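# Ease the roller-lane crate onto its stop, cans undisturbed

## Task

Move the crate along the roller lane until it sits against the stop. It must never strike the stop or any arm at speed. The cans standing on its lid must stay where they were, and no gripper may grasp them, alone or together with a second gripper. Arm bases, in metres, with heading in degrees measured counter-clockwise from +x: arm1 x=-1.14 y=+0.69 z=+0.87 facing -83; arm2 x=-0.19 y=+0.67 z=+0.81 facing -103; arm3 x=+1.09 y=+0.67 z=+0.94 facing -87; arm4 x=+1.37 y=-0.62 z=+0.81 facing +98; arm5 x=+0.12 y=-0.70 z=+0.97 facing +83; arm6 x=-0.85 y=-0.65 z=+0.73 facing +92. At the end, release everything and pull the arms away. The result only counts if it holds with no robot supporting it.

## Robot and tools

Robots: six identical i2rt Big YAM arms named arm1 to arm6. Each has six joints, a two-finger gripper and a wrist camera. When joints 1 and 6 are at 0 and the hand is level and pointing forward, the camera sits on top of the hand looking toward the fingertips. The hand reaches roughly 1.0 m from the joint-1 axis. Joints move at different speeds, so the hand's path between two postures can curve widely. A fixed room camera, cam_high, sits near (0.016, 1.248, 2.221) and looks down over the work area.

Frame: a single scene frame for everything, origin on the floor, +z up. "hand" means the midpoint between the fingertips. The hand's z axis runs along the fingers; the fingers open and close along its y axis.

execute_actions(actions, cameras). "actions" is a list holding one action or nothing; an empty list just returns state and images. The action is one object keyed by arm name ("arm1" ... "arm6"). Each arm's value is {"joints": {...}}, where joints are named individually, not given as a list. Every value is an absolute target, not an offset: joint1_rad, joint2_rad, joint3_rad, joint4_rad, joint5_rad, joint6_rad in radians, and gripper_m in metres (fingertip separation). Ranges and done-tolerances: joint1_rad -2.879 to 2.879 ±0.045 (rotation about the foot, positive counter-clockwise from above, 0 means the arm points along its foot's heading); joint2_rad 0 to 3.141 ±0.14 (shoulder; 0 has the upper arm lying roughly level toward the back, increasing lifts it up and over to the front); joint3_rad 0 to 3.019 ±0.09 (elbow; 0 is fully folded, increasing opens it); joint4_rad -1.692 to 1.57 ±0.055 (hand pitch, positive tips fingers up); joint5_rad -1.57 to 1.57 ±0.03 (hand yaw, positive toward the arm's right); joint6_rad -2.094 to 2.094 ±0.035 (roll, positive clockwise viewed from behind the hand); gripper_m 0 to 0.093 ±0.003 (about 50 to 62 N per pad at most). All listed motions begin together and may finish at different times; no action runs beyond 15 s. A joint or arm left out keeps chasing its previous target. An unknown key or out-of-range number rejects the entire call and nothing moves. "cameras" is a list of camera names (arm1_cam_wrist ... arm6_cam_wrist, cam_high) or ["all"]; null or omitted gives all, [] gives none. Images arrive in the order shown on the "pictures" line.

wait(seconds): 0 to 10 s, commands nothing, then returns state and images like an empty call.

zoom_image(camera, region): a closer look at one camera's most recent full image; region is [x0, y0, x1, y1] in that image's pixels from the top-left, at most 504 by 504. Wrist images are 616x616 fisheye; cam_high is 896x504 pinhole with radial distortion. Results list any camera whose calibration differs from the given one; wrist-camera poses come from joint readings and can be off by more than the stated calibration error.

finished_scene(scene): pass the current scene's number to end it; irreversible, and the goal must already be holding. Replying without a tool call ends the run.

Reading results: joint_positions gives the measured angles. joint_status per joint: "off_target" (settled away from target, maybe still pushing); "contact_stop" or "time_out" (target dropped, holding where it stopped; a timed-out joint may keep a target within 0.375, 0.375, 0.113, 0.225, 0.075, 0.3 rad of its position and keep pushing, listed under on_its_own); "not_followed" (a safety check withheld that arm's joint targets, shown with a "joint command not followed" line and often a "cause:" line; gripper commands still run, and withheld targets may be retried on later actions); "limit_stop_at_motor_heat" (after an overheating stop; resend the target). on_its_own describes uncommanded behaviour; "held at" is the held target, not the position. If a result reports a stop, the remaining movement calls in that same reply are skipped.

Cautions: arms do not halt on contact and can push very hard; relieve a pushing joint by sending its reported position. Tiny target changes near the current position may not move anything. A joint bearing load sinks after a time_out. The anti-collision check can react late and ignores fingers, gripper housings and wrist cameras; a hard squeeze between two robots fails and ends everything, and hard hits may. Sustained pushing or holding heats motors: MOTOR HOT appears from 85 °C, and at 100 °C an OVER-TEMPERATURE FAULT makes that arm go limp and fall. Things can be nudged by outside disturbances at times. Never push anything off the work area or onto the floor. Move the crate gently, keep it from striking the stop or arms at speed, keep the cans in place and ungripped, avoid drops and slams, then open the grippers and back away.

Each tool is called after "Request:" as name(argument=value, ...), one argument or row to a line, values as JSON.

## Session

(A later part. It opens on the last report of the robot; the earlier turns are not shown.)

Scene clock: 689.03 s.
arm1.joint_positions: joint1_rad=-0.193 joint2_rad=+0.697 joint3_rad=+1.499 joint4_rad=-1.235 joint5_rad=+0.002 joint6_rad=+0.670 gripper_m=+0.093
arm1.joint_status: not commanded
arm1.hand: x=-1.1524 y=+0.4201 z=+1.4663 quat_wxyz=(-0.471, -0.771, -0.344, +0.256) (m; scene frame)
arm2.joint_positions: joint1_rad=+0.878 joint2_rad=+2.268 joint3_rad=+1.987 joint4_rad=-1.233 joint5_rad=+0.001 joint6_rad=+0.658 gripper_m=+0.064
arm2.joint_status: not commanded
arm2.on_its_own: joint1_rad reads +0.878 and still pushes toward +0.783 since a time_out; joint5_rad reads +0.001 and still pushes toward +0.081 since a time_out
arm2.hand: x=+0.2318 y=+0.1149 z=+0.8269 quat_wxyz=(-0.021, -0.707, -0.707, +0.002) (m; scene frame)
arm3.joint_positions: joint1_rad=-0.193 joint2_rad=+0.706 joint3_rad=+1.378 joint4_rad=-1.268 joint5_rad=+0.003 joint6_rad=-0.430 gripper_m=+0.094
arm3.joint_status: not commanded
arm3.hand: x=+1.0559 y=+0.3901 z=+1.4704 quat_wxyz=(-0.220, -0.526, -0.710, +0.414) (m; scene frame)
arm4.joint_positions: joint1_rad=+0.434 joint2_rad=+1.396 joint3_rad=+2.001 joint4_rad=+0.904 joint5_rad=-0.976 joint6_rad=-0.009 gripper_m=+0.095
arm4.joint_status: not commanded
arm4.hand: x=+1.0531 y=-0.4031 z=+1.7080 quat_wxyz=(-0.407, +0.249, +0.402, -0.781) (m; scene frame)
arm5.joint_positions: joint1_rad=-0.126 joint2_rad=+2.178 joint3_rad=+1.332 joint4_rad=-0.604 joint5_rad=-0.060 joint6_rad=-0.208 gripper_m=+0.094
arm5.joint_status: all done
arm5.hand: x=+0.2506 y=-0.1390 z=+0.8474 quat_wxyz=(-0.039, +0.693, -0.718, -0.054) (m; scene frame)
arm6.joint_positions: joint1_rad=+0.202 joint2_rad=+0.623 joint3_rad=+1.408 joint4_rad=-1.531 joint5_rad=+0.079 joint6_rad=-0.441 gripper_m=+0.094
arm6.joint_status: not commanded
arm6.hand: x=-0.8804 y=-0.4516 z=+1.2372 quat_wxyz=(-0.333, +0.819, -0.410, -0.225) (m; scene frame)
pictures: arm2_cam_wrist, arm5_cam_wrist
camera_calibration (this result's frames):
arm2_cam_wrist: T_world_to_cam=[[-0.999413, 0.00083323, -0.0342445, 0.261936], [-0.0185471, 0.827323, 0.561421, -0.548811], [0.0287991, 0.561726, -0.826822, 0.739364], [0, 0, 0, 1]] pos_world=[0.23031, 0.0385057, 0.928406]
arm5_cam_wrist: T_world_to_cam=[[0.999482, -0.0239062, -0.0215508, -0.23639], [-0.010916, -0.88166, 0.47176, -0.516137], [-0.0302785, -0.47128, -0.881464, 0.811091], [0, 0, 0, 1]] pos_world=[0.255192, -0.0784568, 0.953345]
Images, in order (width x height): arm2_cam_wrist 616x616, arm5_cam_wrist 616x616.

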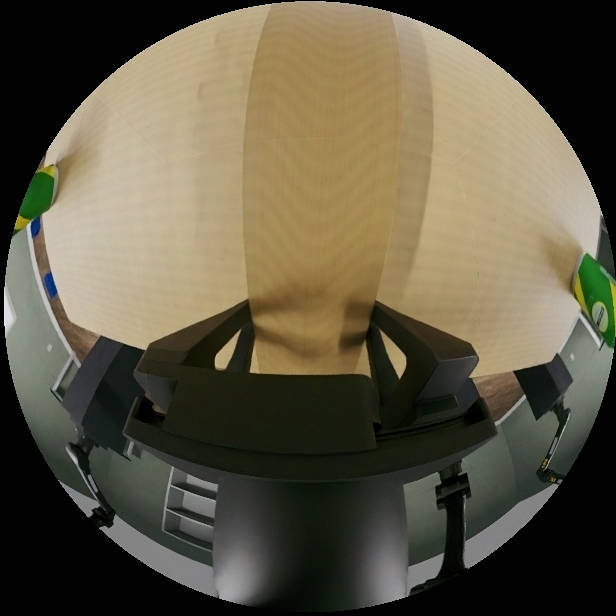

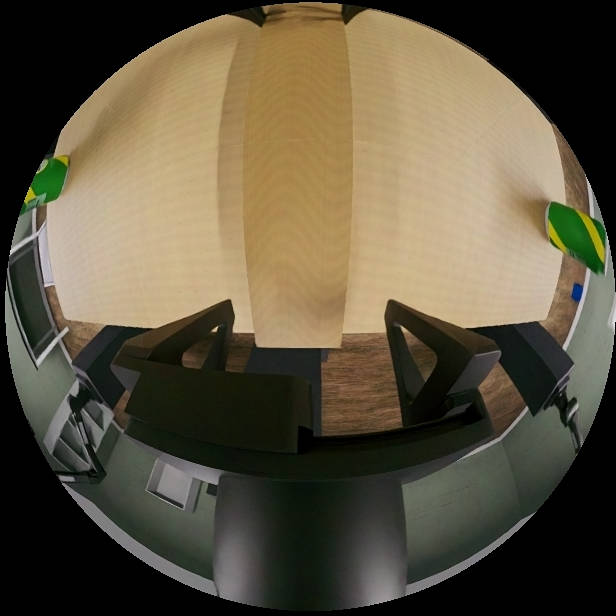

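Request:
execute_actions(
  actions=[
    {"arm5": {"joints": {"joint2_rad": 2.275, "joint4_rad": -0.50, "joint5_rad": -0.10}}},
  ],
  cameras=["arm5_cam_wrist"],
)

Request:
execute_actions(
  actions=[
    {"arm5": {"joints": {"gripper_m": 0.04}}},
  ],
  cameras=["arm5_cam_wrist", "cam_high"],
)

Scene clock: 698.57 s.
arm1.joint_positions: joint1_rad=-0.193 joint2_rad=+0.697 joint3_rad=+1.499 joint4_rad=-1.235 joint5_rad=+0.002 joint6_rad=+0.670 gripper_m=+0.093
arm1.joint_status: not commanded
arm1.hand: x=-1.1524 y=+0.4201 z=+1.4663 quat_wxyz=(-0.471, -0.771, -0.344, +0.256) (m; scene frame)
arm2.joint_positions: joint1_rad=+0.878 joint2_rad=+2.268 joint3_rad=+1.987 joint4_rad=-1.232 joint5_rad=+0.002 joint6_rad=+0.658 gripper_m=+0.064
arm2.joint_status: not commanded
arm2.on_its_own: joint1_rad reads +0.878 and still pushes toward +0.783 since a time_out; joint5_rad reads +0.002 and still pushes toward +0.081 since a time_out
arm2.hand: x=+0.2319 y=+0.1149 z=+0.8269 quat_wxyz=(-0.021, -0.707, -0.707, +0.003) (m; scene frame)
arm3.joint_positions: joint1_rad=-0.193 joint2_rad=+0.706 joint3_rad=+1.378 joint4_rad=-1.268 joint5_rad=+0.003 joint6_rad=-0.430 gripper_m=+0.094
arm3.joint_status: not commanded
arm3.hand: x=+1.0559 y=+0.3901 z=+1.4704 quat_wxyz=(-0.220, -0.526, -0.710, +0.414) (m; scene frame)
arm4.joint_positions: joint1_rad=+0.434 joint2_rad=+1.396 joint3_rad=+2.001 joint4_rad=+0.904 joint5_rad=-0.976 joint6_rad=-0.009 gripper_m=+0.095
arm4.joint_status: not commanded
arm4.hand: x=+1.0531 y=-0.4031 z=+1.7080 quat_wxyz=(-0.407, +0.249, +0.402, -0.781) (m; scene frame)
arm5.joint_positions: joint1_rad=-0.125 joint2_rad=+2.245 joint3_rad=+1.337 joint4_rad=-0.514 joint5_rad=-0.097 joint6_rad=-0.212 gripper_m=+0.094
arm5.joint_status: all done
arm5.hand: x=+0.2457 y=-0.1315 z=+0.8143 quat_wxyz=(-0.041, +0.695, -0.714, -0.077) (m; scene frame)
arm6.joint_positions: joint1_rad=+0.202 joint2_rad=+0.623 joint3_rad=+1.408 joint4_rad=-1.531 joint5_rad=+0.079 joint6_rad=-0.441 gripper_m=+0.094
arm6.joint_status: not commanded
arm6.hand: x=-0.8804 y=-0.4516 z=+1.2372 quat_wxyz=(-0.333, +0.819, -0.410, -0.225) (m; scene frame)
pictures: arm5_cam_wrist
camera_calibration (this result's frames):
arm5_cam_wrist: T_world_to_cam=[[0.998685, -0.0116813, -0.0499252, -0.207076], [0.0114965, -0.897896, 0.440058, -0.475783], [-0.0499681, -0.440053, -0.89658, 0.806555], [0, 0, 0, 1]] pos_world=[0.252576, -0.0746952, 0.922175]
Images, in order (width x height): arm5_cam_wrist 616x616.

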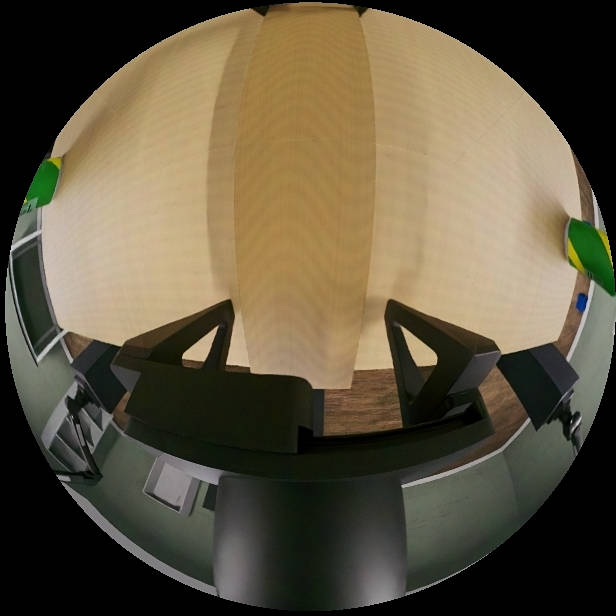

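Scene clock: 699.17 s.
arm1.joint_positions: joint1_rad=-0.193 joint2_rad=+0.697 joint3_rad=+1.499 joint4_rad=-1.235 joint5_rad=+0.002 joint6_rad=+0.670 gripper_m=+0.093
arm1.joint_status: not commanded
arm1.hand: x=-1.1524 y=+0.4201 z=+1.4663 quat_wxyz=(-0.471, -0.771, -0.344, +0.256) (m; scene frame)
arm2.joint_positions: joint1_rad=+0.879 joint2_rad=+2.268 joint3_rad=+1.987 joint4_rad=-1.232 joint5_rad=+0.003 joint6_rad=+0.658 gripper_m=+0.064
arm2.joint_status: not commanded
arm2.on_its_own: joint1_rad reads +0.879 and still pushes toward +0.783 since a time_out; joint5_rad reads +0.003 and still pushes toward +0.081 since a time_out
arm2.hand: x=+0.2322 y=+0.1149 z=+0.8269 quat_wxyz=(-0.022, -0.707, -0.707, +0.003) (m; scene frame)
arm3.joint_positions: joint1_rad=-0.193 joint2_rad=+0.706 joint3_rad=+1.378 joint4_rad=-1.268 joint5_rad=+0.003 joint6_rad=-0.430 gripper_m=+0.094
arm3.joint_status: not commanded
arm3.hand: x=+1.0559 y=+0.3901 z=+1.4704 quat_wxyz=(-0.220, -0.526, -0.710, +0.414) (m; scene frame)
arm4.joint_positions: joint1_rad=+0.434 joint2_rad=+1.396 joint3_rad=+2.001 joint4_rad=+0.904 joint5_rad=-0.976 joint6_rad=-0.009 gripper_m=+0.095
arm4.joint_status: not commanded
arm4.hand: x=+1.0531 y=-0.4031 z=+1.7080 quat_wxyz=(-0.407, +0.249, +0.402, -0.781) (m; scene frame)
arm5.joint_positions: joint1_rad=-0.120 joint2_rad=+2.245 joint3_rad=+1.337 joint4_rad=-0.513 joint5_rad=-0.102 joint6_rad=-0.211 gripper_m=+0.063
arm5.joint_status: gripper_m off_target (ended at +0.063, target +0.040)
arm5.hand: x=+0.2421 y=-0.1306 z=+0.8143 quat_wxyz=(-0.040, +0.696, -0.712, -0.079) (m; scene frame)
arm6.joint_positions: joint1_rad=+0.202 joint2_rad=+0.623 joint3_rad=+1.408 joint4_rad=-1.531 joint5_rad=+0.079 joint6_rad=-0.441 gripper_m=+0.094
arm6.joint_status: not commanded
arm6.hand: x=-0.8804 y=-0.4516 z=+1.2372 quat_wxyz=(-0.333, +0.819, -0.410, -0.225) (m; scene frame)
pictures: arm5_cam_wrist, cam_high
camera_calibration (this result's frames):
arm5_cam_wrist: T_world_to_cam=[[0.998493, -0.00708866, -0.0544203, -0.199197], [0.0175362, -0.898425, 0.438777, -0.475458], [-0.0520029, -0.43907, -0.896946, 0.807738], [0, 0, 0, 1]] pos_world=[0.249239, -0.0739214, 0.922277]
Images, in order (width x height): arm5_cam_wrist 616x616, cam_high 896x504.

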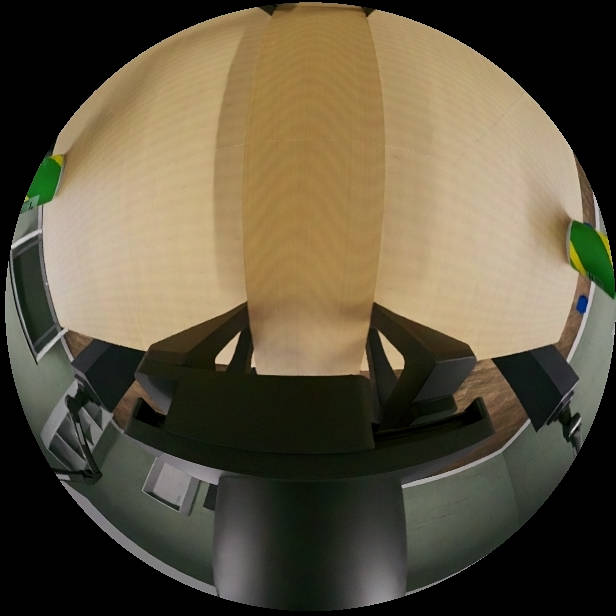

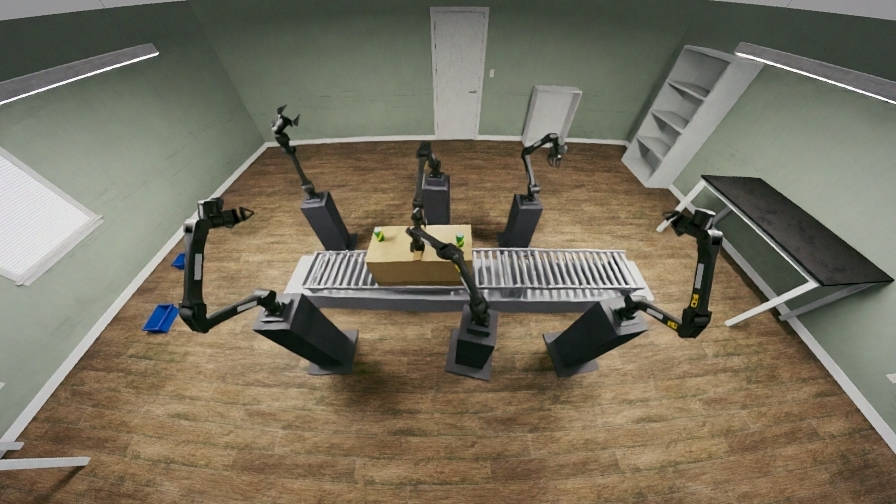

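Request:
execute_actions(
  actions=[
    {"arm2": {"joints": {"gripper_m": 0.093, "joint1_rad": 0.88, "joint2_rad": 1.3, "joint5_rad": 0.0}}, "arm5": {"joints": {"joint1_rad": -0.32, "joint2_rad": 2.41, "joint3_rad": 1.585, "joint4_rad": -0.685, "joint5_rad": -0.183, "joint6_rad": -0.496}}, "arm3": {"joints": {"joint1_rad": -0.825, "joint2_rad": 1.9, "joint3_rad": 2.105, "joint4_rad": -1.185, "joint5_rad": -0.062, "joint6_rad": -0.755, "gripper_m": 0.093}}},
  ],
  cameras=["arm5_cam_wrist", "cam_high"],
)

Scene clock: 759.70 s.
arm1.joint_positions: joint1_rad=-0.193 joint2_rad=+0.697 joint3_rad=+1.499 joint4_rad=-1.235 joint5_rad=+0.002 joint6_rad=+0.670 gripper_m=+0.093
arm1.joint_status: not commanded
arm1.hand: x=-1.1524 y=+0.4201 z=+1.4663 quat_wxyz=(-0.471, -0.771, -0.344, +0.256) (m; scene frame)
arm2.joint_positions: joint1_rad=+0.888 joint2_rad=+1.306 joint3_rad=+1.949 joint4_rad=-1.259 joint5_rad=-0.002 joint6_rad=+0.677 gripper_m=+0.093
arm2.joint_status: all done
arm2.hand: x=+0.1161 y=+0.2718 z=+1.4047 quat_wxyz=(-0.450, -0.633, -0.627, +0.049) (m; scene frame)
arm3.joint_positions: joint1_rad=-0.831 joint2_rad=+1.884 joint3_rad=+2.066 joint4_rad=-1.187 joint5_rad=-0.062 joint6_rad=-0.745 gripper_m=+0.093
arm3.joint_status: all done
arm3.hand: x=+0.6027 y=+0.1538 z=+1.2788 quat_wxyz=(-0.033, -0.682, -0.674, +0.281) (m; scene frame)
arm4.joint_positions: joint1_rad=+0.434 joint2_rad=+1.396 joint3_rad=+2.001 joint4_rad=+0.904 joint5_rad=-0.976 joint6_rad=-0.009 gripper_m=+0.095
arm4.joint_status: not commanded
arm4.hand: x=+1.0531 y=-0.4031 z=+1.7080 quat_wxyz=(-0.407, +0.249, +0.402, -0.781) (m; scene frame)
arm5.joint_positions: joint1_rad=-0.422 joint2_rad=+2.385 joint3_rad=+1.597 joint4_rad=-0.658 joint5_rad=-0.123 joint6_rad=-0.497 gripper_m=+0.063
arm5.joint_status: joint1_rad time_out (moved -0.302 of -0.200); joint5_rad time_out (moved -0.022 of -0.081); the others done
arm5.on_its_own: joint1_rad reads -0.422 and still pushes toward -0.320 since a time_out; joint5_rad reads -0.123 and still pushes toward -0.183 since a time_out
arm5.hand: x=+0.4344 y=-0.1392 z=+0.8031 quat_wxyz=(-0.047, +0.691, -0.718, -0.072) (m; scene frame)
arm6.joint_positions: joint1_rad=+0.202 joint2_rad=+0.623 joint3_rad=+1.408 joint4_rad=-1.531 joint5_rad=+0.079 joint6_rad=-0.441 gripper_m=+0.094
arm6.joint_status: not commanded
arm6.hand: x=-0.8804 y=-0.4516 z=+1.2372 quat_wxyz=(-0.333, +0.819, -0.410, -0.225) (m; scene frame)
pictures: arm5_cam_wrist, cam_high
camera_calibration (this result's frames):
arm5_cam_wrist: T_world_to_cam=[[0.999032, -0.0253589, -0.0359393, -0.40951], [-0.00702151, -0.898541, 0.438833, -0.471084], [-0.0434212, -0.438156, -0.89785, 0.800999], [0, 0, 0, 1]] pos_world=[0.440586, -0.0827108, 0.911186]
Images, in order (width x height): arm5_cam_wrist 616x616, cam_high 896x504.

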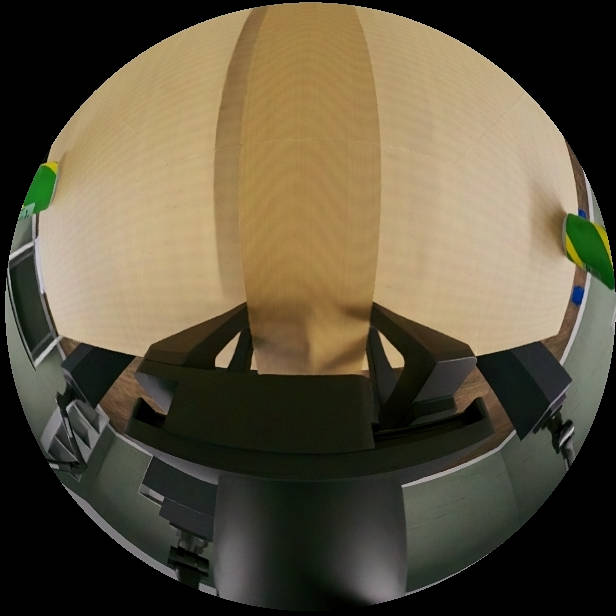

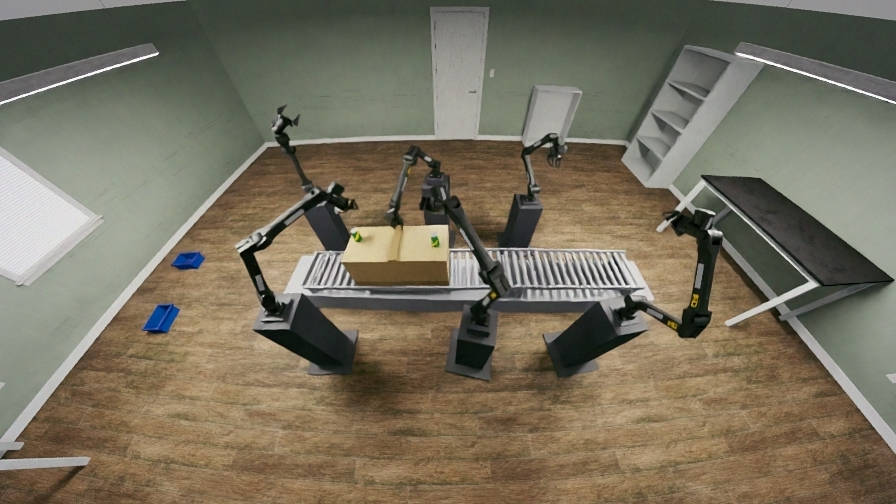

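Request:
execute_actions(
  actions=[
    {"arm2": {"joints": {"joint1_rad": 0.3, "joint2_rad": 0.7, "joint3_rad": 1.5}}, "arm5": {"joints": {"joint1_rad": -0.533, "joint2_rad": 2.665, "joint3_rad": 2.085, "joint4_rad": -1.0, "joint5_rad": -0.215, "joint6_rad": -0.71}}, "arm3": {"joints": {"joint1_rad": -0.80, "joint2_rad": 2.40, "joint3_rad": 1.99, "joint4_rad": -0.98, "joint6_rad": -0.71}}},
  ],
  cameras=["arm5_cam_wrist", "arm3_cam_wrist", "cam_high"],
)

Scene clock: 785.83 s.
arm1.joint_positions: joint1_rad=-0.193 joint2_rad=+0.697 joint3_rad=+1.499 joint4_rad=-1.235 joint5_rad=+0.002 joint6_rad=+0.670 gripper_m=+0.093
arm1.joint_status: not commanded
arm1.hand: x=-1.1524 y=+0.4201 z=+1.4663 quat_wxyz=(-0.471, -0.771, -0.344, +0.256) (m; scene frame)
arm2.joint_positions: joint1_rad=+0.313 joint2_rad=+0.704 joint3_rad=+1.500 joint4_rad=-1.260 joint5_rad=+0.001 joint6_rad=+0.675 gripper_m=+0.093
arm2.joint_status: all done
arm2.hand: x=-0.1664 y=+0.3976 z=+1.3981 quat_wxyz=(-0.477, -0.752, -0.406, +0.206) (m; scene frame)
arm3.joint_positions: joint1_rad=-0.800 joint2_rad=+2.376 joint3_rad=+1.962 joint4_rad=-0.986 joint5_rad=-0.062 joint6_rad=-0.720 gripper_m=+0.093
arm3.joint_status: all done
arm3.hand: x=+0.5992 y=+0.1223 z=+0.8953 quat_wxyz=(-0.032, -0.711, -0.697, +0.087) (m; scene frame)
arm4.joint_positions: joint1_rad=+0.434 joint2_rad=+1.396 joint3_rad=+2.001 joint4_rad=+0.904 joint5_rad=-0.976 joint6_rad=-0.009 gripper_m=+0.095
arm4.joint_status: not commanded
arm4.hand: x=+1.0531 y=-0.4031 z=+1.7080 quat_wxyz=(-0.407, +0.249, +0.402, -0.781) (m; scene frame)
arm5.joint_positions: joint1_rad=-0.641 joint2_rad=+2.641 joint3_rad=+2.112 joint4_rad=-0.943 joint5_rad=-0.155 joint6_rad=-0.711 gripper_m=+0.063
arm5.joint_status: joint1_rad time_out (moved -0.218 of -0.111); joint4_rad time_out (moved -0.285 of -0.342); joint5_rad time_out (moved -0.031 of -0.092); the others done
arm5.on_its_own: joint1_rad reads -0.641 and still pushes toward -0.533 since a time_out; joint4_rad reads -0.943 and still pushes toward -1.000 since a time_out; joint5_rad reads -0.155 and still pushes toward -0.215 since a time_out
arm5.hand: x=+0.6115 y=-0.1472 z=+0.7946 quat_wxyz=(-0.049, +0.689, -0.719, -0.076) (m; scene frame)
arm6.joint_positions: joint1_rad=+0.202 joint2_rad=+0.623 joint3_rad=+1.408 joint4_rad=-1.531 joint5_rad=+0.079 joint6_rad=-0.441 gripper_m=+0.094
arm6.joint_status: not commanded
arm6.hand: x=-0.8804 y=-0.4516 z=+1.2372 quat_wxyz=(-0.333, +0.819, -0.410, -0.225) (m; scene frame)
pictures: arm3_cam_wrist, arm5_cam_wrist, cam_high
camera_calibration (this result's frames):
arm3_cam_wrist: T_world_to_cam=[[-0.995736, 0.0254812, 0.0886606, 0.51028], [0.0622847, 0.89466, 0.442385, -0.536209], [-0.0680486, 0.446021, -0.892432, 0.908081], [0, 0, 0, 1]] pos_world=[0.603295, 0.0616993, 1.00237]
arm5_cam_wrist: T_world_to_cam=[[0.998812, -0.0283489, -0.0396446, -0.584265], [-0.00844915, -0.90183, 0.432008, -0.467429], [-0.0479996, -0.43116, -0.900998, 0.803897], [0, 0, 0, 1]] pos_world=[0.618208, -0.0914965, 0.903079]
Images, in order (width x height): arm3_cam_wrist 616x616, arm5_cam_wrist 616x616, cam_high 896x504.

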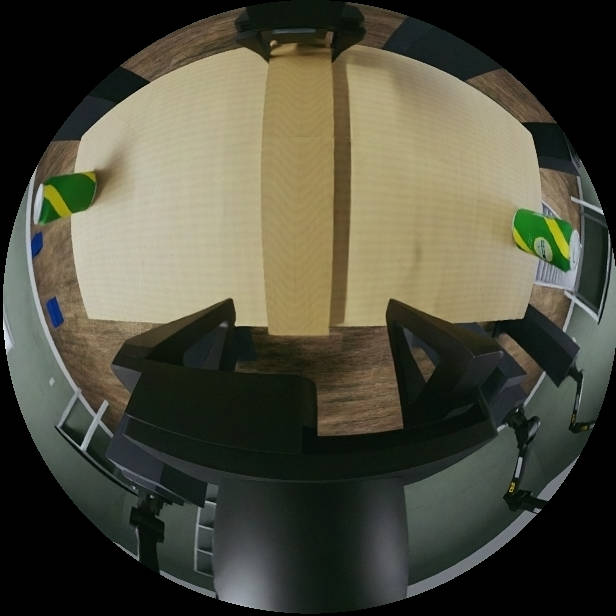

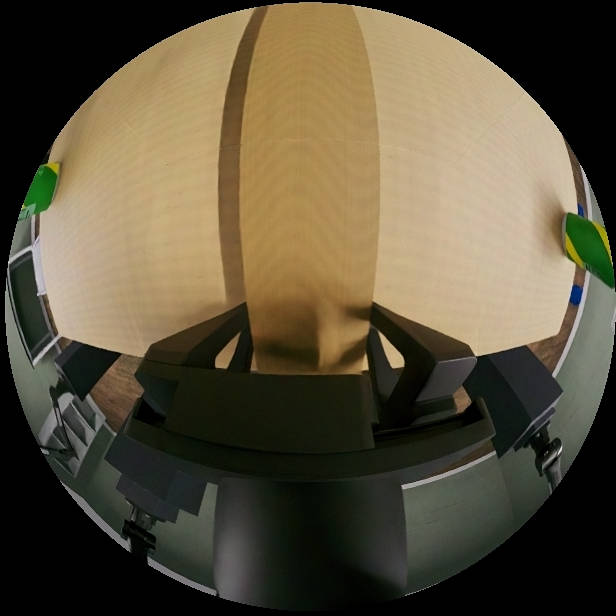

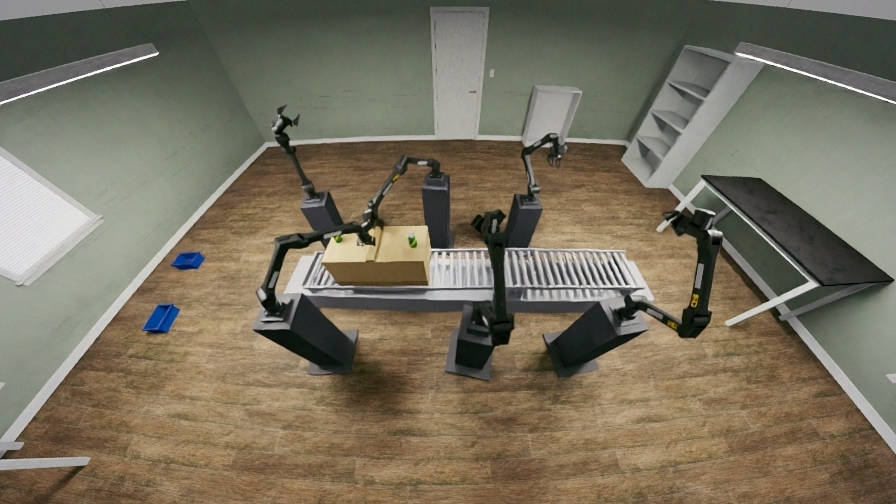

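Request:
execute_actions(
  actions=[
    {"arm3": {"joints": {"joint2_rad": 2.58, "joint4_rad": -0.86}}},
  ],
  cameras=["arm3_cam_wrist"],
)

Scene clock: 814.83 s.
arm1.joint_positions: joint1_rad=-0.193 joint2_rad=+0.697 joint3_rad=+1.499 joint4_rad=-1.235 joint5_rad=+0.002 joint6_rad=+0.670 gripper_m=+0.093
arm1.joint_status: not commanded
arm1.hand: x=-1.1524 y=+0.4201 z=+1.4663 quat_wxyz=(-0.471, -0.771, -0.344, +0.256) (m; scene frame)
arm2.joint_positions: joint1_rad=+0.313 joint2_rad=+0.704 joint3_rad=+1.500 joint4_rad=-1.260 joint5_rad=+0.001 joint6_rad=+0.675 gripper_m=+0.093
arm2.joint_status: not commanded
arm2.hand: x=-0.1664 y=+0.3976 z=+1.3981 quat_wxyz=(-0.477, -0.752, -0.406, +0.206) (m; scene frame)
arm3.joint_positions: joint1_rad=-0.800 joint2_rad=+2.537 joint3_rad=+1.988 joint4_rad=-0.864 joint5_rad=-0.063 joint6_rad=-0.717 gripper_m=+0.093
arm3.joint_status: all done
arm3.hand: x=+0.5961 y=+0.1203 z=+0.7949 quat_wxyz=(-0.032, -0.713, -0.696, +0.080) (m; scene frame)
arm4.joint_positions: joint1_rad=+0.434 joint2_rad=+1.396 joint3_rad=+2.001 joint4_rad=+0.904 joint5_rad=-0.976 joint6_rad=-0.009 gripper_m=+0.095
arm4.joint_status: not commanded
arm4.hand: x=+1.0531 y=-0.4031 z=+1.7080 quat_wxyz=(-0.407, +0.249, +0.402, -0.781) (m; scene frame)
arm5.joint_positions: joint1_rad=-0.641 joint2_rad=+2.641 joint3_rad=+2.112 joint4_rad=-0.943 joint5_rad=-0.154 joint6_rad=-0.711 gripper_m=+0.063
arm5.joint_status: not commanded
arm5.on_its_own: joint1_rad reads -0.641 and still pushes toward -0.533 since a time_out; joint4_rad reads -0.943 and still pushes toward -1.000 since a time_out; joint5_rad reads -0.154 and still pushes toward -0.215 since a time_out
arm5.hand: x=+0.6116 y=-0.1473 z=+0.7946 quat_wxyz=(-0.049, +0.689, -0.719, -0.076) (m; scene frame)
arm6.joint_positions: joint1_rad=+0.202 joint2_rad=+0.623 joint3_rad=+1.408 joint4_rad=-1.531 joint5_rad=+0.079 joint6_rad=-0.441 gripper_m=+0.094
arm6.joint_status: not commanded
arm6.hand: x=-0.8804 y=-0.4516 z=+1.2372 quat_wxyz=(-0.333, +0.819, -0.410, -0.225) (m; scene frame)
pictures: arm3_cam_wrist
camera_calibration (this result's frames):
arm3_cam_wrist: T_world_to_cam=[[-0.996516, 0.0280326, 0.0785492, 0.524364], [0.0605913, 0.890525, 0.450882, -0.495088], [-0.0573106, 0.454071, -0.889121, 0.809171], [0, 0, 0, 1]] pos_world=[0.598909, 0.0587683, 0.901489]
Images, in order (width x height): arm3_cam_wrist 616x616.

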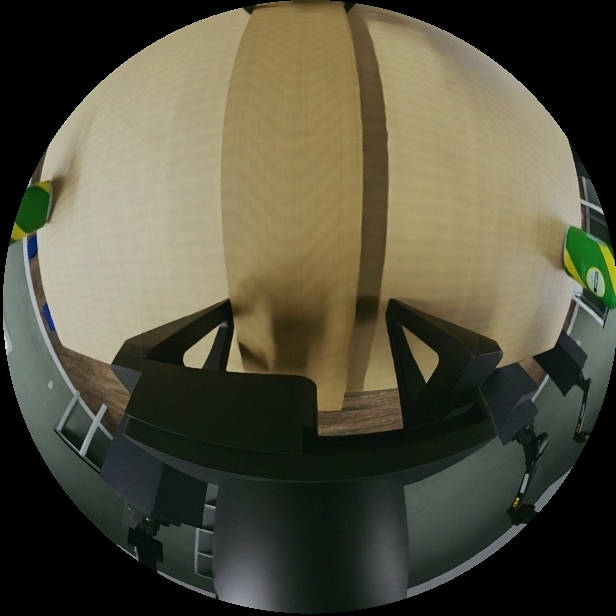

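Request:
execute_actions(
  actions=[
    {"arm3": {"joints": {"gripper_m": 0.04}}},
  ],
  cameras=["arm3_cam_wrist", "cam_high", "arm4_cam_wrist"],
)

Scene clock: 820.33 s.
arm1.joint_positions: joint1_rad=-0.193 joint2_rad=+0.697 joint3_rad=+1.499 joint4_rad=-1.235 joint5_rad=+0.002 joint6_rad=+0.670 gripper_m=+0.093
arm1.joint_status: not commanded
arm1.hand: x=-1.1524 y=+0.4201 z=+1.4663 quat_wxyz=(-0.471, -0.771, -0.344, +0.256) (m; scene frame)
arm2.joint_positions: joint1_rad=+0.313 joint2_rad=+0.704 joint3_rad=+1.500 joint4_rad=-1.260 joint5_rad=+0.001 joint6_rad=+0.675 gripper_m=+0.093
arm2.joint_status: not commanded
arm2.hand: x=-0.1664 y=+0.3976 z=+1.3981 quat_wxyz=(-0.477, -0.752, -0.406, +0.206) (m; scene frame)
arm3.joint_positions: joint1_rad=-0.791 joint2_rad=+2.537 joint3_rad=+1.984 joint4_rad=-0.878 joint5_rad=-0.063 joint6_rad=-0.718 gripper_m=+0.063
arm3.joint_status: gripper_m off_target (ended at +0.063, target +0.040)
arm3.hand: x=+0.6044 y=+0.1192 z=+0.7937 quat_wxyz=(-0.031, -0.710, -0.700, +0.072) (m; scene frame)
arm4.joint_positions: joint1_rad=+0.434 joint2_rad=+1.396 joint3_rad=+2.001 joint4_rad=+0.904 joint5_rad=-0.976 joint6_rad=-0.009 gripper_m=+0.095
arm4.joint_status: not commanded
arm4.hand: x=+1.0531 y=-0.4031 z=+1.7080 quat_wxyz=(-0.407, +0.249, +0.402, -0.781) (m; scene frame)
arm5.joint_positions: joint1_rad=-0.641 joint2_rad=+2.641 joint3_rad=+2.112 joint4_rad=-0.943 joint5_rad=-0.154 joint6_rad=-0.711 gripper_m=+0.063
arm5.joint_status: not commanded
arm5.on_its_own: joint1_rad reads -0.641 and still pushes toward -0.533 since a time_out; joint4_rad reads -0.943 and still pushes toward -1.000 since a time_out; joint5_rad reads -0.154 and still pushes toward -0.215 since a time_out
arm5.hand: x=+0.6115 y=-0.1472 z=+0.7946 quat_wxyz=(-0.049, +0.689, -0.719, -0.076) (m; scene frame)
arm6.joint_positions: joint1_rad=+0.202 joint2_rad=+0.623 joint3_rad=+1.408 joint4_rad=-1.531 joint5_rad=+0.079 joint6_rad=-0.441 gripper_m=+0.094
arm6.joint_status: not commanded
arm6.hand: x=-0.8804 y=-0.4516 z=+1.2372 quat_wxyz=(-0.333, +0.819, -0.410, -0.225) (m; scene frame)
pictures: arm3_cam_wrist, arm4_cam_wrist, cam_high
camera_calibration (this result's frames):
arm3_cam_wrist: T_world_to_cam=[[-0.99753, 0.0163198, 0.0683137, 0.542856], [0.0461926, 0.885121, 0.463063, -0.494368], [-0.0529088, 0.465075, -0.883689, 0.800824], [0, 0, 0, 1]] pos_world=[0.606722, 0.0562734, 0.899519]
arm4_cam_wrist: T_world_to_cam=[[0.44499, 0.339099, 0.828852, -1.74713], [-0.0206248, 0.929173, -0.369069, 1.03083], [-0.895298, 0.147137, 0.420466, 0.403897], [0, 0, 0, 1]] pos_world=[1.16032, -0.424796, 1.65873]
Images, in order (width x height): arm3_cam_wrist 616x616, arm4_cam_wrist 616x616, cam_high 896x504.

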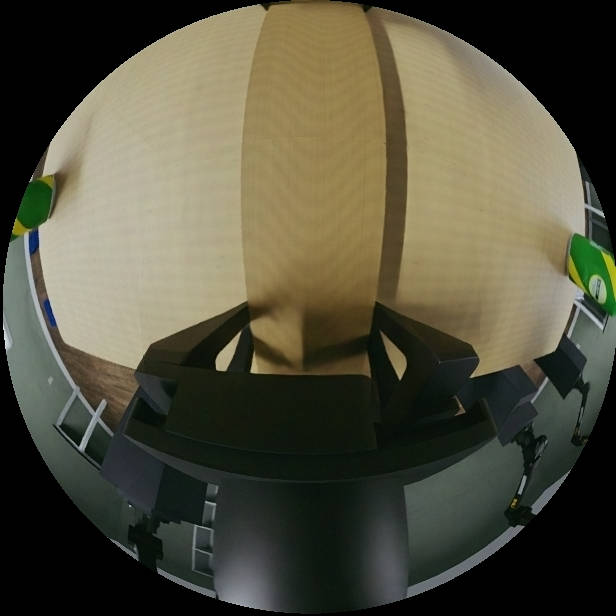

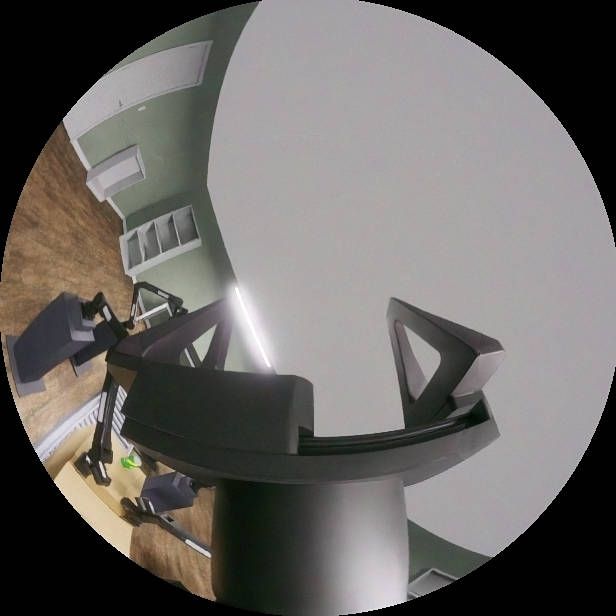

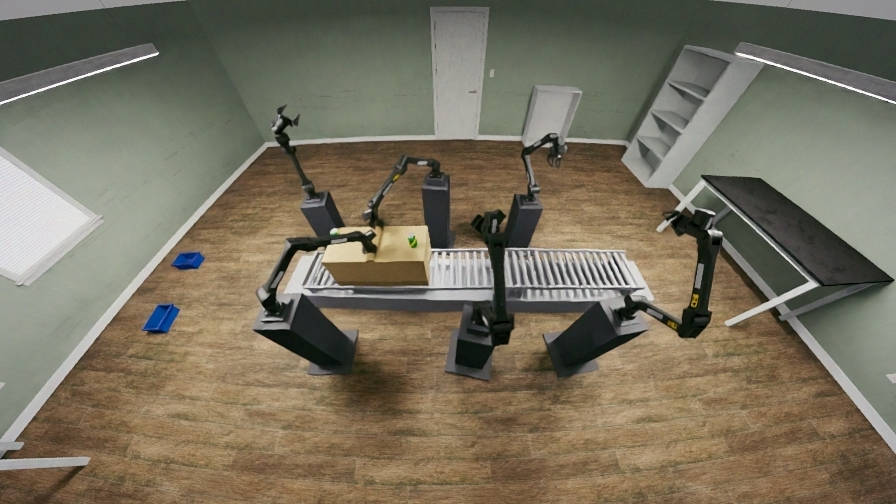

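Request:
execute_actions(
  actions=[
    {"arm5": {"joints": {"gripper_m": 0.093, "joint1_rad": -0.645, "joint2_rad": 1.5, "joint3_rad": 1.75, "joint4_rad": -0.943, "joint5_rad": -0.154}}, "arm3": {"joints": {"joint1_rad": -0.657, "joint2_rad": 2.35, "joint3_rad": 1.545, "joint4_rad": -0.535, "joint5_rad": 0.036, "joint6_rad": -0.476}}, "arm4": {"joints": {"joint1_rad": -0.36, "joint2_rad": 1.0, "joint3_rad": 1.2, "joint4_rad": -1.3, "joint5_rad": 0.0, "joint6_rad": 0.0}}},
  ],
  cameras=["arm3_cam_wrist", "cam_high", "arm4_cam_wrist"],
)

Scene clock: 856.67 s.
arm1.joint_positions: joint1_rad=-0.193 joint2_rad=+0.697 joint3_rad=+1.499 joint4_rad=-1.235 joint5_rad=+0.002 joint6_rad=+0.670 gripper_m=+0.093
arm1.joint_status: not commanded
arm1.hand: x=-1.1524 y=+0.4201 z=+1.4663 quat_wxyz=(-0.471, -0.771, -0.344, +0.256) (m; scene frame)
arm2.joint_positions: joint1_rad=+0.313 joint2_rad=+0.704 joint3_rad=+1.500 joint4_rad=-1.260 joint5_rad=+0.001 joint6_rad=+0.675 gripper_m=+0.093
arm2.joint_status: not commanded
arm2.hand: x=-0.1664 y=+0.3976 z=+1.3981 quat_wxyz=(-0.477, -0.752, -0.406, +0.206) (m; scene frame)
arm3.joint_positions: joint1_rad=-0.566 joint2_rad=+2.325 joint3_rad=+1.508 joint4_rad=-0.578 joint5_rad=-0.030 joint6_rad=-0.492 gripper_m=+0.063
arm3.joint_status: joint1_rad time_out (moved +0.225 of +0.134); joint5_rad time_out (moved +0.033 of +0.099); the others done
arm3.on_its_own: joint1_rad reads -0.566 and still pushes toward -0.657 since a time_out; joint5_rad reads -0.030 and still pushes toward +0.036 since a time_out
arm3.hand: x=+0.7813 y=+0.1122 z=+0.7845 quat_wxyz=(-0.035, -0.710, -0.698, +0.083) (m; scene frame)
arm4.joint_positions: joint1_rad=-0.356 joint2_rad=+1.018 joint3_rad=+1.166 joint4_rad=-1.285 joint5_rad=-0.002 joint6_rad=-0.007 gripper_m=+0.095
arm4.joint_status: all done
arm4.hand: x=+1.4439 y=-0.2633 z=+1.1308 quat_wxyz=(-0.170, +0.619, -0.755, -0.131) (m; scene frame)
arm5.joint_positions: joint1_rad=-0.648 joint2_rad=+1.502 joint3_rad=+1.737 joint4_rad=-0.936 joint5_rad=-0.153 joint6_rad=-0.722 gripper_m=+0.093
arm5.joint_status: all done
arm5.hand: x=+0.5273 y=-0.2366 z=+1.4213 quat_wxyz=(-0.420, +0.647, -0.630, -0.083) (m; scene frame)
arm6.joint_positions: joint1_rad=+0.202 joint2_rad=+0.623 joint3_rad=+1.408 joint4_rad=-1.531 joint5_rad=+0.079 joint6_rad=-0.441 gripper_m=+0.094
arm6.joint_status: not commanded
arm6.hand: x=-0.8804 y=-0.4516 z=+1.2372 quat_wxyz=(-0.333, +0.819, -0.410, -0.225) (m; scene frame)
pictures: arm3_cam_wrist, arm4_cam_wrist, cam_high
camera_calibration (this result's frames):
arm3_cam_wrist: T_world_to_cam=[[-0.996602, 0.0209629, 0.0796531, 0.709986], [0.0542694, 0.894595, 0.443569, -0.48412], [-0.0619588, 0.446385, -0.892693, 0.821509], [0, 0, 0, 1]] pos_world=[0.784746, 0.0514988, 0.891544]
arm4_cam_wrist: T_world_to_cam=[[0.981205, -0.191896, 0.0203305, -1.48981], [-0.19224, -0.962899, 0.189393, -0.185966], [-0.0167674, -0.189741, -0.981691, 1.20427], [0, 0, 0, 1]] pos_world=[1.44625, -0.236455, 1.24773]
Images, in order (width x height): arm3_cam_wrist 616x616, arm4_cam_wrist 616x616, cam_high 896x504.

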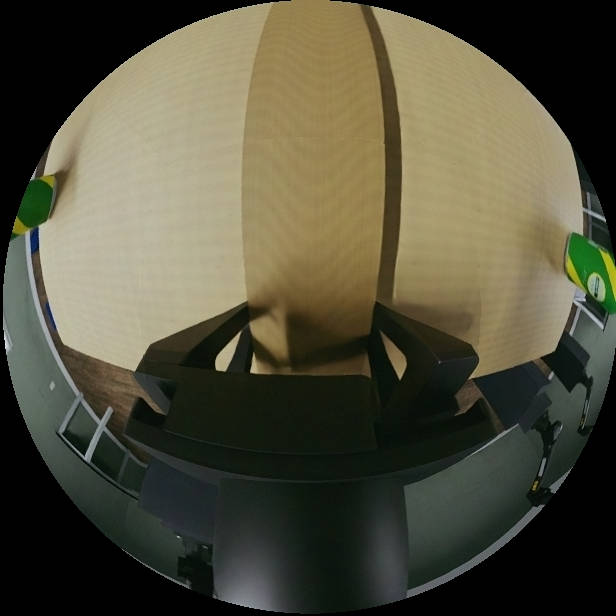

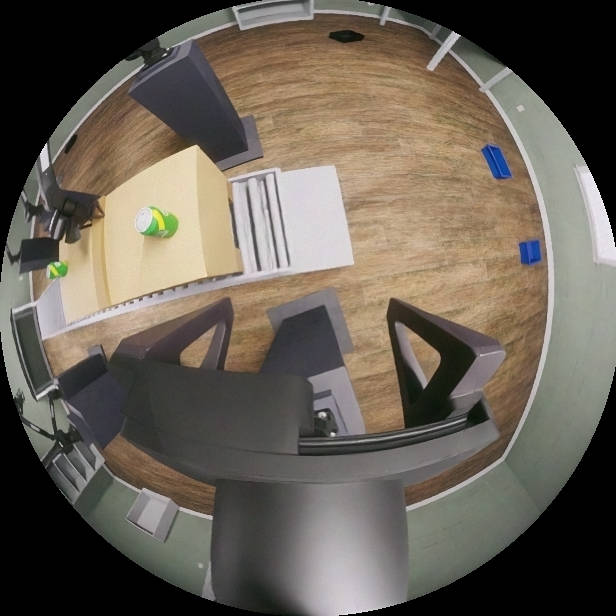

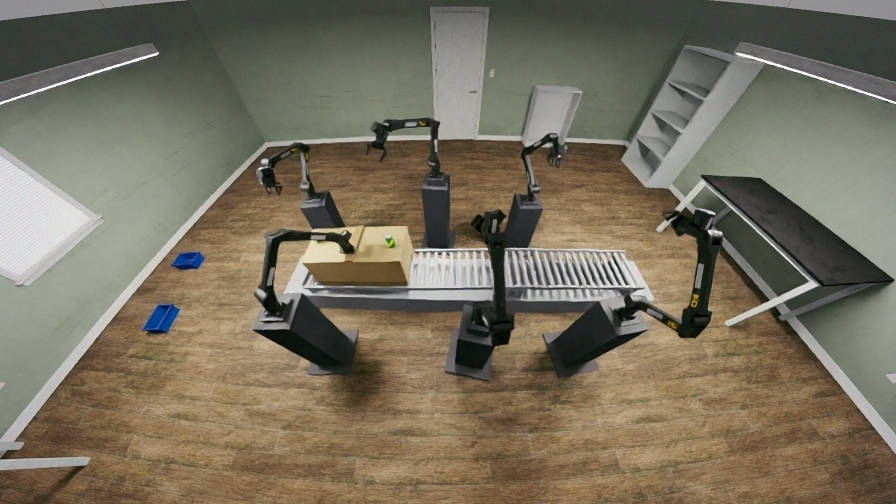

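Request:
zoom_image(
  camera="arm4_cam_wrist",
  region=[190, 150, 330, 290],
)

Region (190, 150, 330, 290) of arm4_cam_wrist's 616x616 image, scaled by 3.600, with more detail than that image has.

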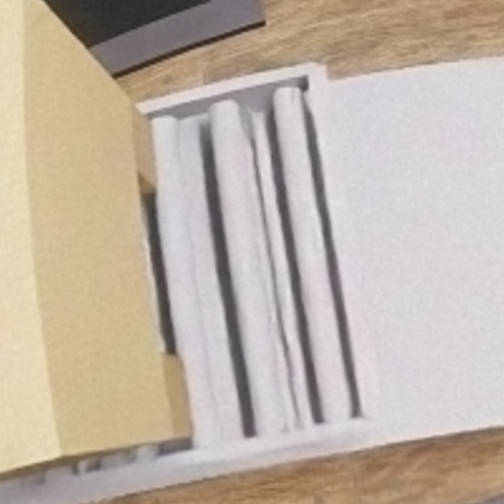

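Request:
execute_actions(
  actions=[
    {"arm3": {"joints": {"joint1_rad": -0.49, "joint2_rad": 2.295, "joint3_rad": 1.392, "joint4_rad": -0.456, "joint5_rad": 0.066, "joint6_rad": -0.32}}, "arm5": {"joints": {"joint1_rad": -0.2, "joint2_rad": 0.7, "joint3_rad": 1.5}}},
  ],
  cameras=["arm3_cam_wrist", "arm4_cam_wrist"],
)

Request:
zoom_image(
  camera="arm4_cam_wrist",
  region=[190, 150, 330, 290],
)

Scene clock: 885.50 s.
arm1.joint_positions: joint1_rad=-0.193 joint2_rad=+0.697 joint3_rad=+1.499 joint4_rad=-1.235 joint5_rad=+0.002 joint6_rad=+0.670 gripper_m=+0.093
arm1.joint_status: not commanded
arm1.hand: x=-1.1524 y=+0.4201 z=+1.4663 quat_wxyz=(-0.471, -0.771, -0.344, +0.256) (m; scene frame)
arm2.joint_positions: joint1_rad=+0.313 joint2_rad=+0.704 joint3_rad=+1.500 joint4_rad=-1.260 joint5_rad=+0.001 joint6_rad=+0.675 gripper_m=+0.093
arm2.joint_status: not commanded
arm2.hand: x=-0.1664 y=+0.3976 z=+1.3981 quat_wxyz=(-0.477, -0.752, -0.406, +0.206) (m; scene frame)
arm3.joint_positions: joint1_rad=-0.387 joint2_rad=+2.265 joint3_rad=+1.354 joint4_rad=-0.484 joint5_rad=+0.012 joint6_rad=-0.313 gripper_m=+0.063
arm3.joint_status: joint1_rad time_out (moved +0.179 of +0.076); joint5_rad time_out (moved +0.041 of +0.096); the others done
arm3.on_its_own: joint1_rad reads -0.387 and still pushes toward -0.490 since a time_out; joint5_rad reads +0.012 and still pushes toward +0.066 since a time_out
arm3.hand: x=+0.8917 y=+0.1075 z=+0.7786 quat_wxyz=(-0.030, -0.711, -0.697, +0.085) (m; scene frame)
arm4.joint_positions: joint1_rad=-0.356 joint2_rad=+1.018 joint3_rad=+1.166 joint4_rad=-1.285 joint5_rad=-0.002 joint6_rad=-0.007 gripper_m=+0.095
arm4.joint_status: not commanded
arm4.hand: x=+1.4439 y=-0.2633 z=+1.1308 quat_wxyz=(-0.170, +0.619, -0.755, -0.131) (m; scene frame)
arm5.joint_positions: joint1_rad=-0.203 joint2_rad=+0.704 joint3_rad=+1.492 joint4_rad=-0.936 joint5_rad=-0.155 joint6_rad=-0.720 gripper_m=+0.093
arm5.joint_status: all done
arm5.hand: x=+0.1781 y=-0.4197 z=+1.6354 quat_wxyz=(-0.615, +0.657, -0.374, -0.223) (m; scene frame)
arm6.joint_positions: joint1_rad=+0.202 joint2_rad=+0.623 joint3_rad=+1.408 joint4_rad=-1.531 joint5_rad=+0.079 joint6_rad=-0.441 gripper_m=+0.094
arm6.joint_status: not commanded
arm6.hand: x=-0.8804 y=-0.4516 z=+1.2372 quat_wxyz=(-0.333, +0.819, -0.410, -0.225) (m; scene frame)
pictures: arm3_cam_wrist, arm4_cam_wrist
camera_calibration (this result's frames):
arm3_cam_wrist: T_world_to_cam=[[-0.995765, 0.0255362, 0.0883166, 0.812559], [0.0624929, 0.89259, 0.446517, -0.492759], [-0.0674282, 0.450145, -0.890406, 0.827871], [0, 0, 0, 1]] pos_world=[0.895734, 0.0464206, 0.885404]
arm4_cam_wrist: T_world_to_cam=[[0.981205, -0.191896, 0.0203305, -1.48981], [-0.19224, -0.962899, 0.189393, -0.185966], [-0.0167674, -0.189741, -0.981691, 1.20427], [0, 0, 0, 1]] pos_world=[1.44625, -0.236455, 1.24773]
Images, in order (width x height): arm3_cam_wrist 616x616, arm4_cam_wrist 616x616.

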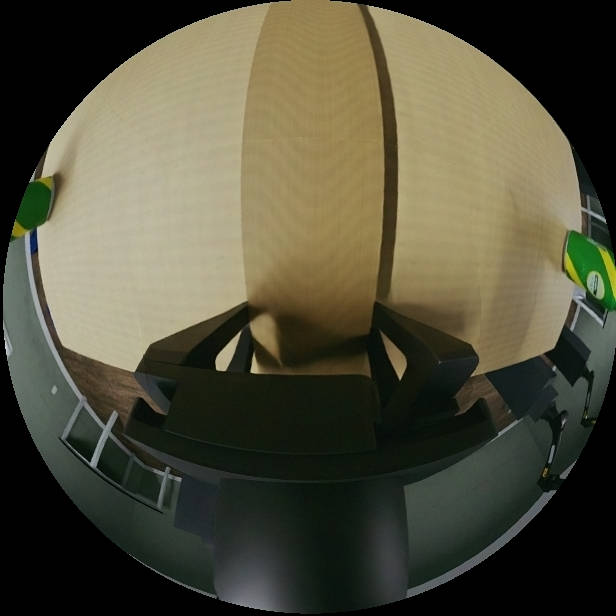

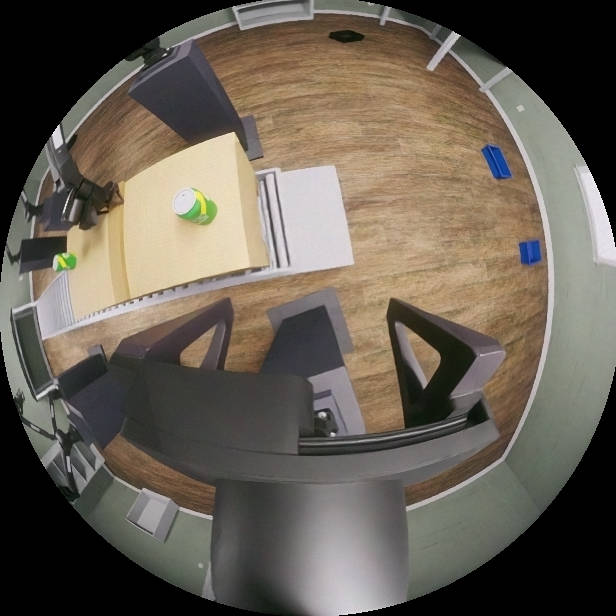

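Region (190, 150, 330, 290) of arm4_cam_wrist's 616x616 image, scaled by 3.600, with more detail than that image has.

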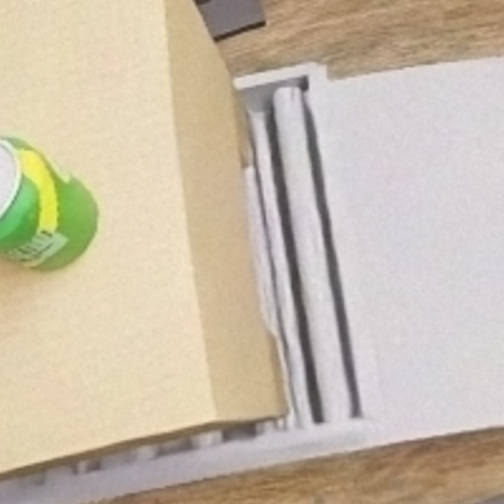

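Request:
execute_actions(
  actions=[
    {"arm3": {"joints": {"joint1_rad": -0.397, "joint2_rad": 2.28, "joint3_rad": 1.335, "joint4_rad": -0.432, "joint5_rad": 0.08, "joint6_rad": -0.222}}},
  ],
  cameras=["arm4_cam_wrist"],
)

Request:
zoom_image(
  camera="arm4_cam_wrist",
  region=[190, 150, 330, 290],
)

Scene clock: 903.37 s.
arm1.joint_positions: joint1_rad=-0.193 joint2_rad=+0.697 joint3_rad=+1.499 joint4_rad=-1.235 joint5_rad=+0.002 joint6_rad=+0.670 gripper_m=+0.093
arm1.joint_status: not commanded
arm1.hand: x=-1.1524 y=+0.4201 z=+1.4663 quat_wxyz=(-0.471, -0.771, -0.344, +0.256) (m; scene frame)
arm2.joint_positions: joint1_rad=+0.313 joint2_rad=+0.704 joint3_rad=+1.500 joint4_rad=-1.260 joint5_rad=+0.001 joint6_rad=+0.675 gripper_m=+0.093
arm2.joint_status: not commanded
arm2.hand: x=-0.1664 y=+0.3976 z=+1.3981 quat_wxyz=(-0.477, -0.752, -0.406, +0.206) (m; scene frame)
arm3.joint_positions: joint1_rad=-0.303 joint2_rad=+2.254 joint3_rad=+1.321 joint4_rad=-0.470 joint5_rad=+0.026 joint6_rad=-0.229 gripper_m=+0.063
arm3.joint_status: joint1_rad time_out (moved +0.084 of -0.010); joint5_rad time_out (moved +0.014 of +0.068); the others done
arm3.on_its_own: joint1_rad reads -0.303 and still pushes toward -0.397 since a time_out; joint5_rad reads +0.026 and still pushes toward +0.080 since a time_out
arm3.hand: x=+0.9400 y=+0.1048 z=+0.7757 quat_wxyz=(-0.028, -0.712, -0.697, +0.082) (m; scene frame)
arm4.joint_positions: joint1_rad=-0.356 joint2_rad=+1.018 joint3_rad=+1.166 joint4_rad=-1.285 joint5_rad=-0.002 joint6_rad=-0.007 gripper_m=+0.095
arm4.joint_status: not commanded
arm4.hand: x=+1.4439 y=-0.2633 z=+1.1308 quat_wxyz=(-0.170, +0.619, -0.755, -0.131) (m; scene frame)
arm5.joint_positions: joint1_rad=-0.203 joint2_rad=+0.704 joint3_rad=+1.492 joint4_rad=-0.936 joint5_rad=-0.155 joint6_rad=-0.720 gripper_m=+0.093
arm5.joint_status: not commanded
arm5.hand: x=+0.1781 y=-0.4197 z=+1.6354 quat_wxyz=(-0.615, +0.657, -0.374, -0.223) (m; scene frame)
arm6.joint_positions: joint1_rad=+0.202 joint2_rad=+0.623 joint3_rad=+1.408 joint4_rad=-1.531 joint5_rad=+0.079 joint6_rad=-0.441 gripper_m=+0.094
arm6.joint_status: not commanded
arm6.hand: x=-0.8804 y=-0.4516 z=+1.2372 quat_wxyz=(-0.333, +0.819, -0.410, -0.225) (m; scene frame)
pictures: arm4_cam_wrist
camera_calibration (this result's frames):
arm4_cam_wrist: T_world_to_cam=[[0.981205, -0.191896, 0.0203305, -1.48981], [-0.19224, -0.962899, 0.189393, -0.185966], [-0.0167674, -0.189741, -0.981691, 1.20427], [0, 0, 0, 1]] pos_world=[1.44625, -0.236455, 1.24773]
Images, in order (width x height): arm4_cam_wrist 616x616.

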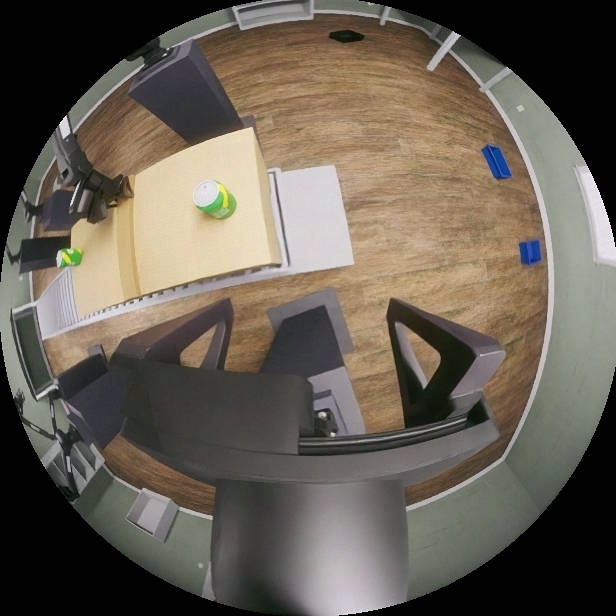

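Region (190, 150, 330, 290) of arm4_cam_wrist's 616x616 image, scaled by 3.600, with more detail than that image has.

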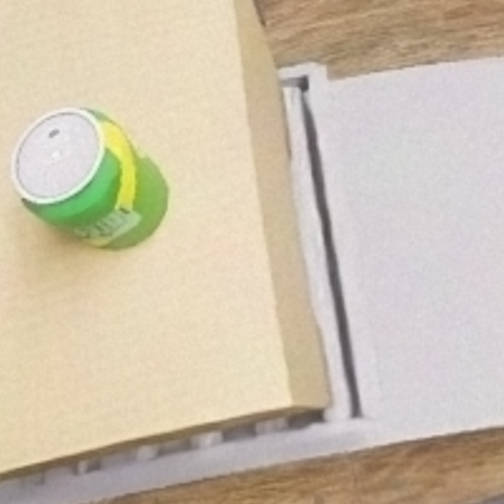

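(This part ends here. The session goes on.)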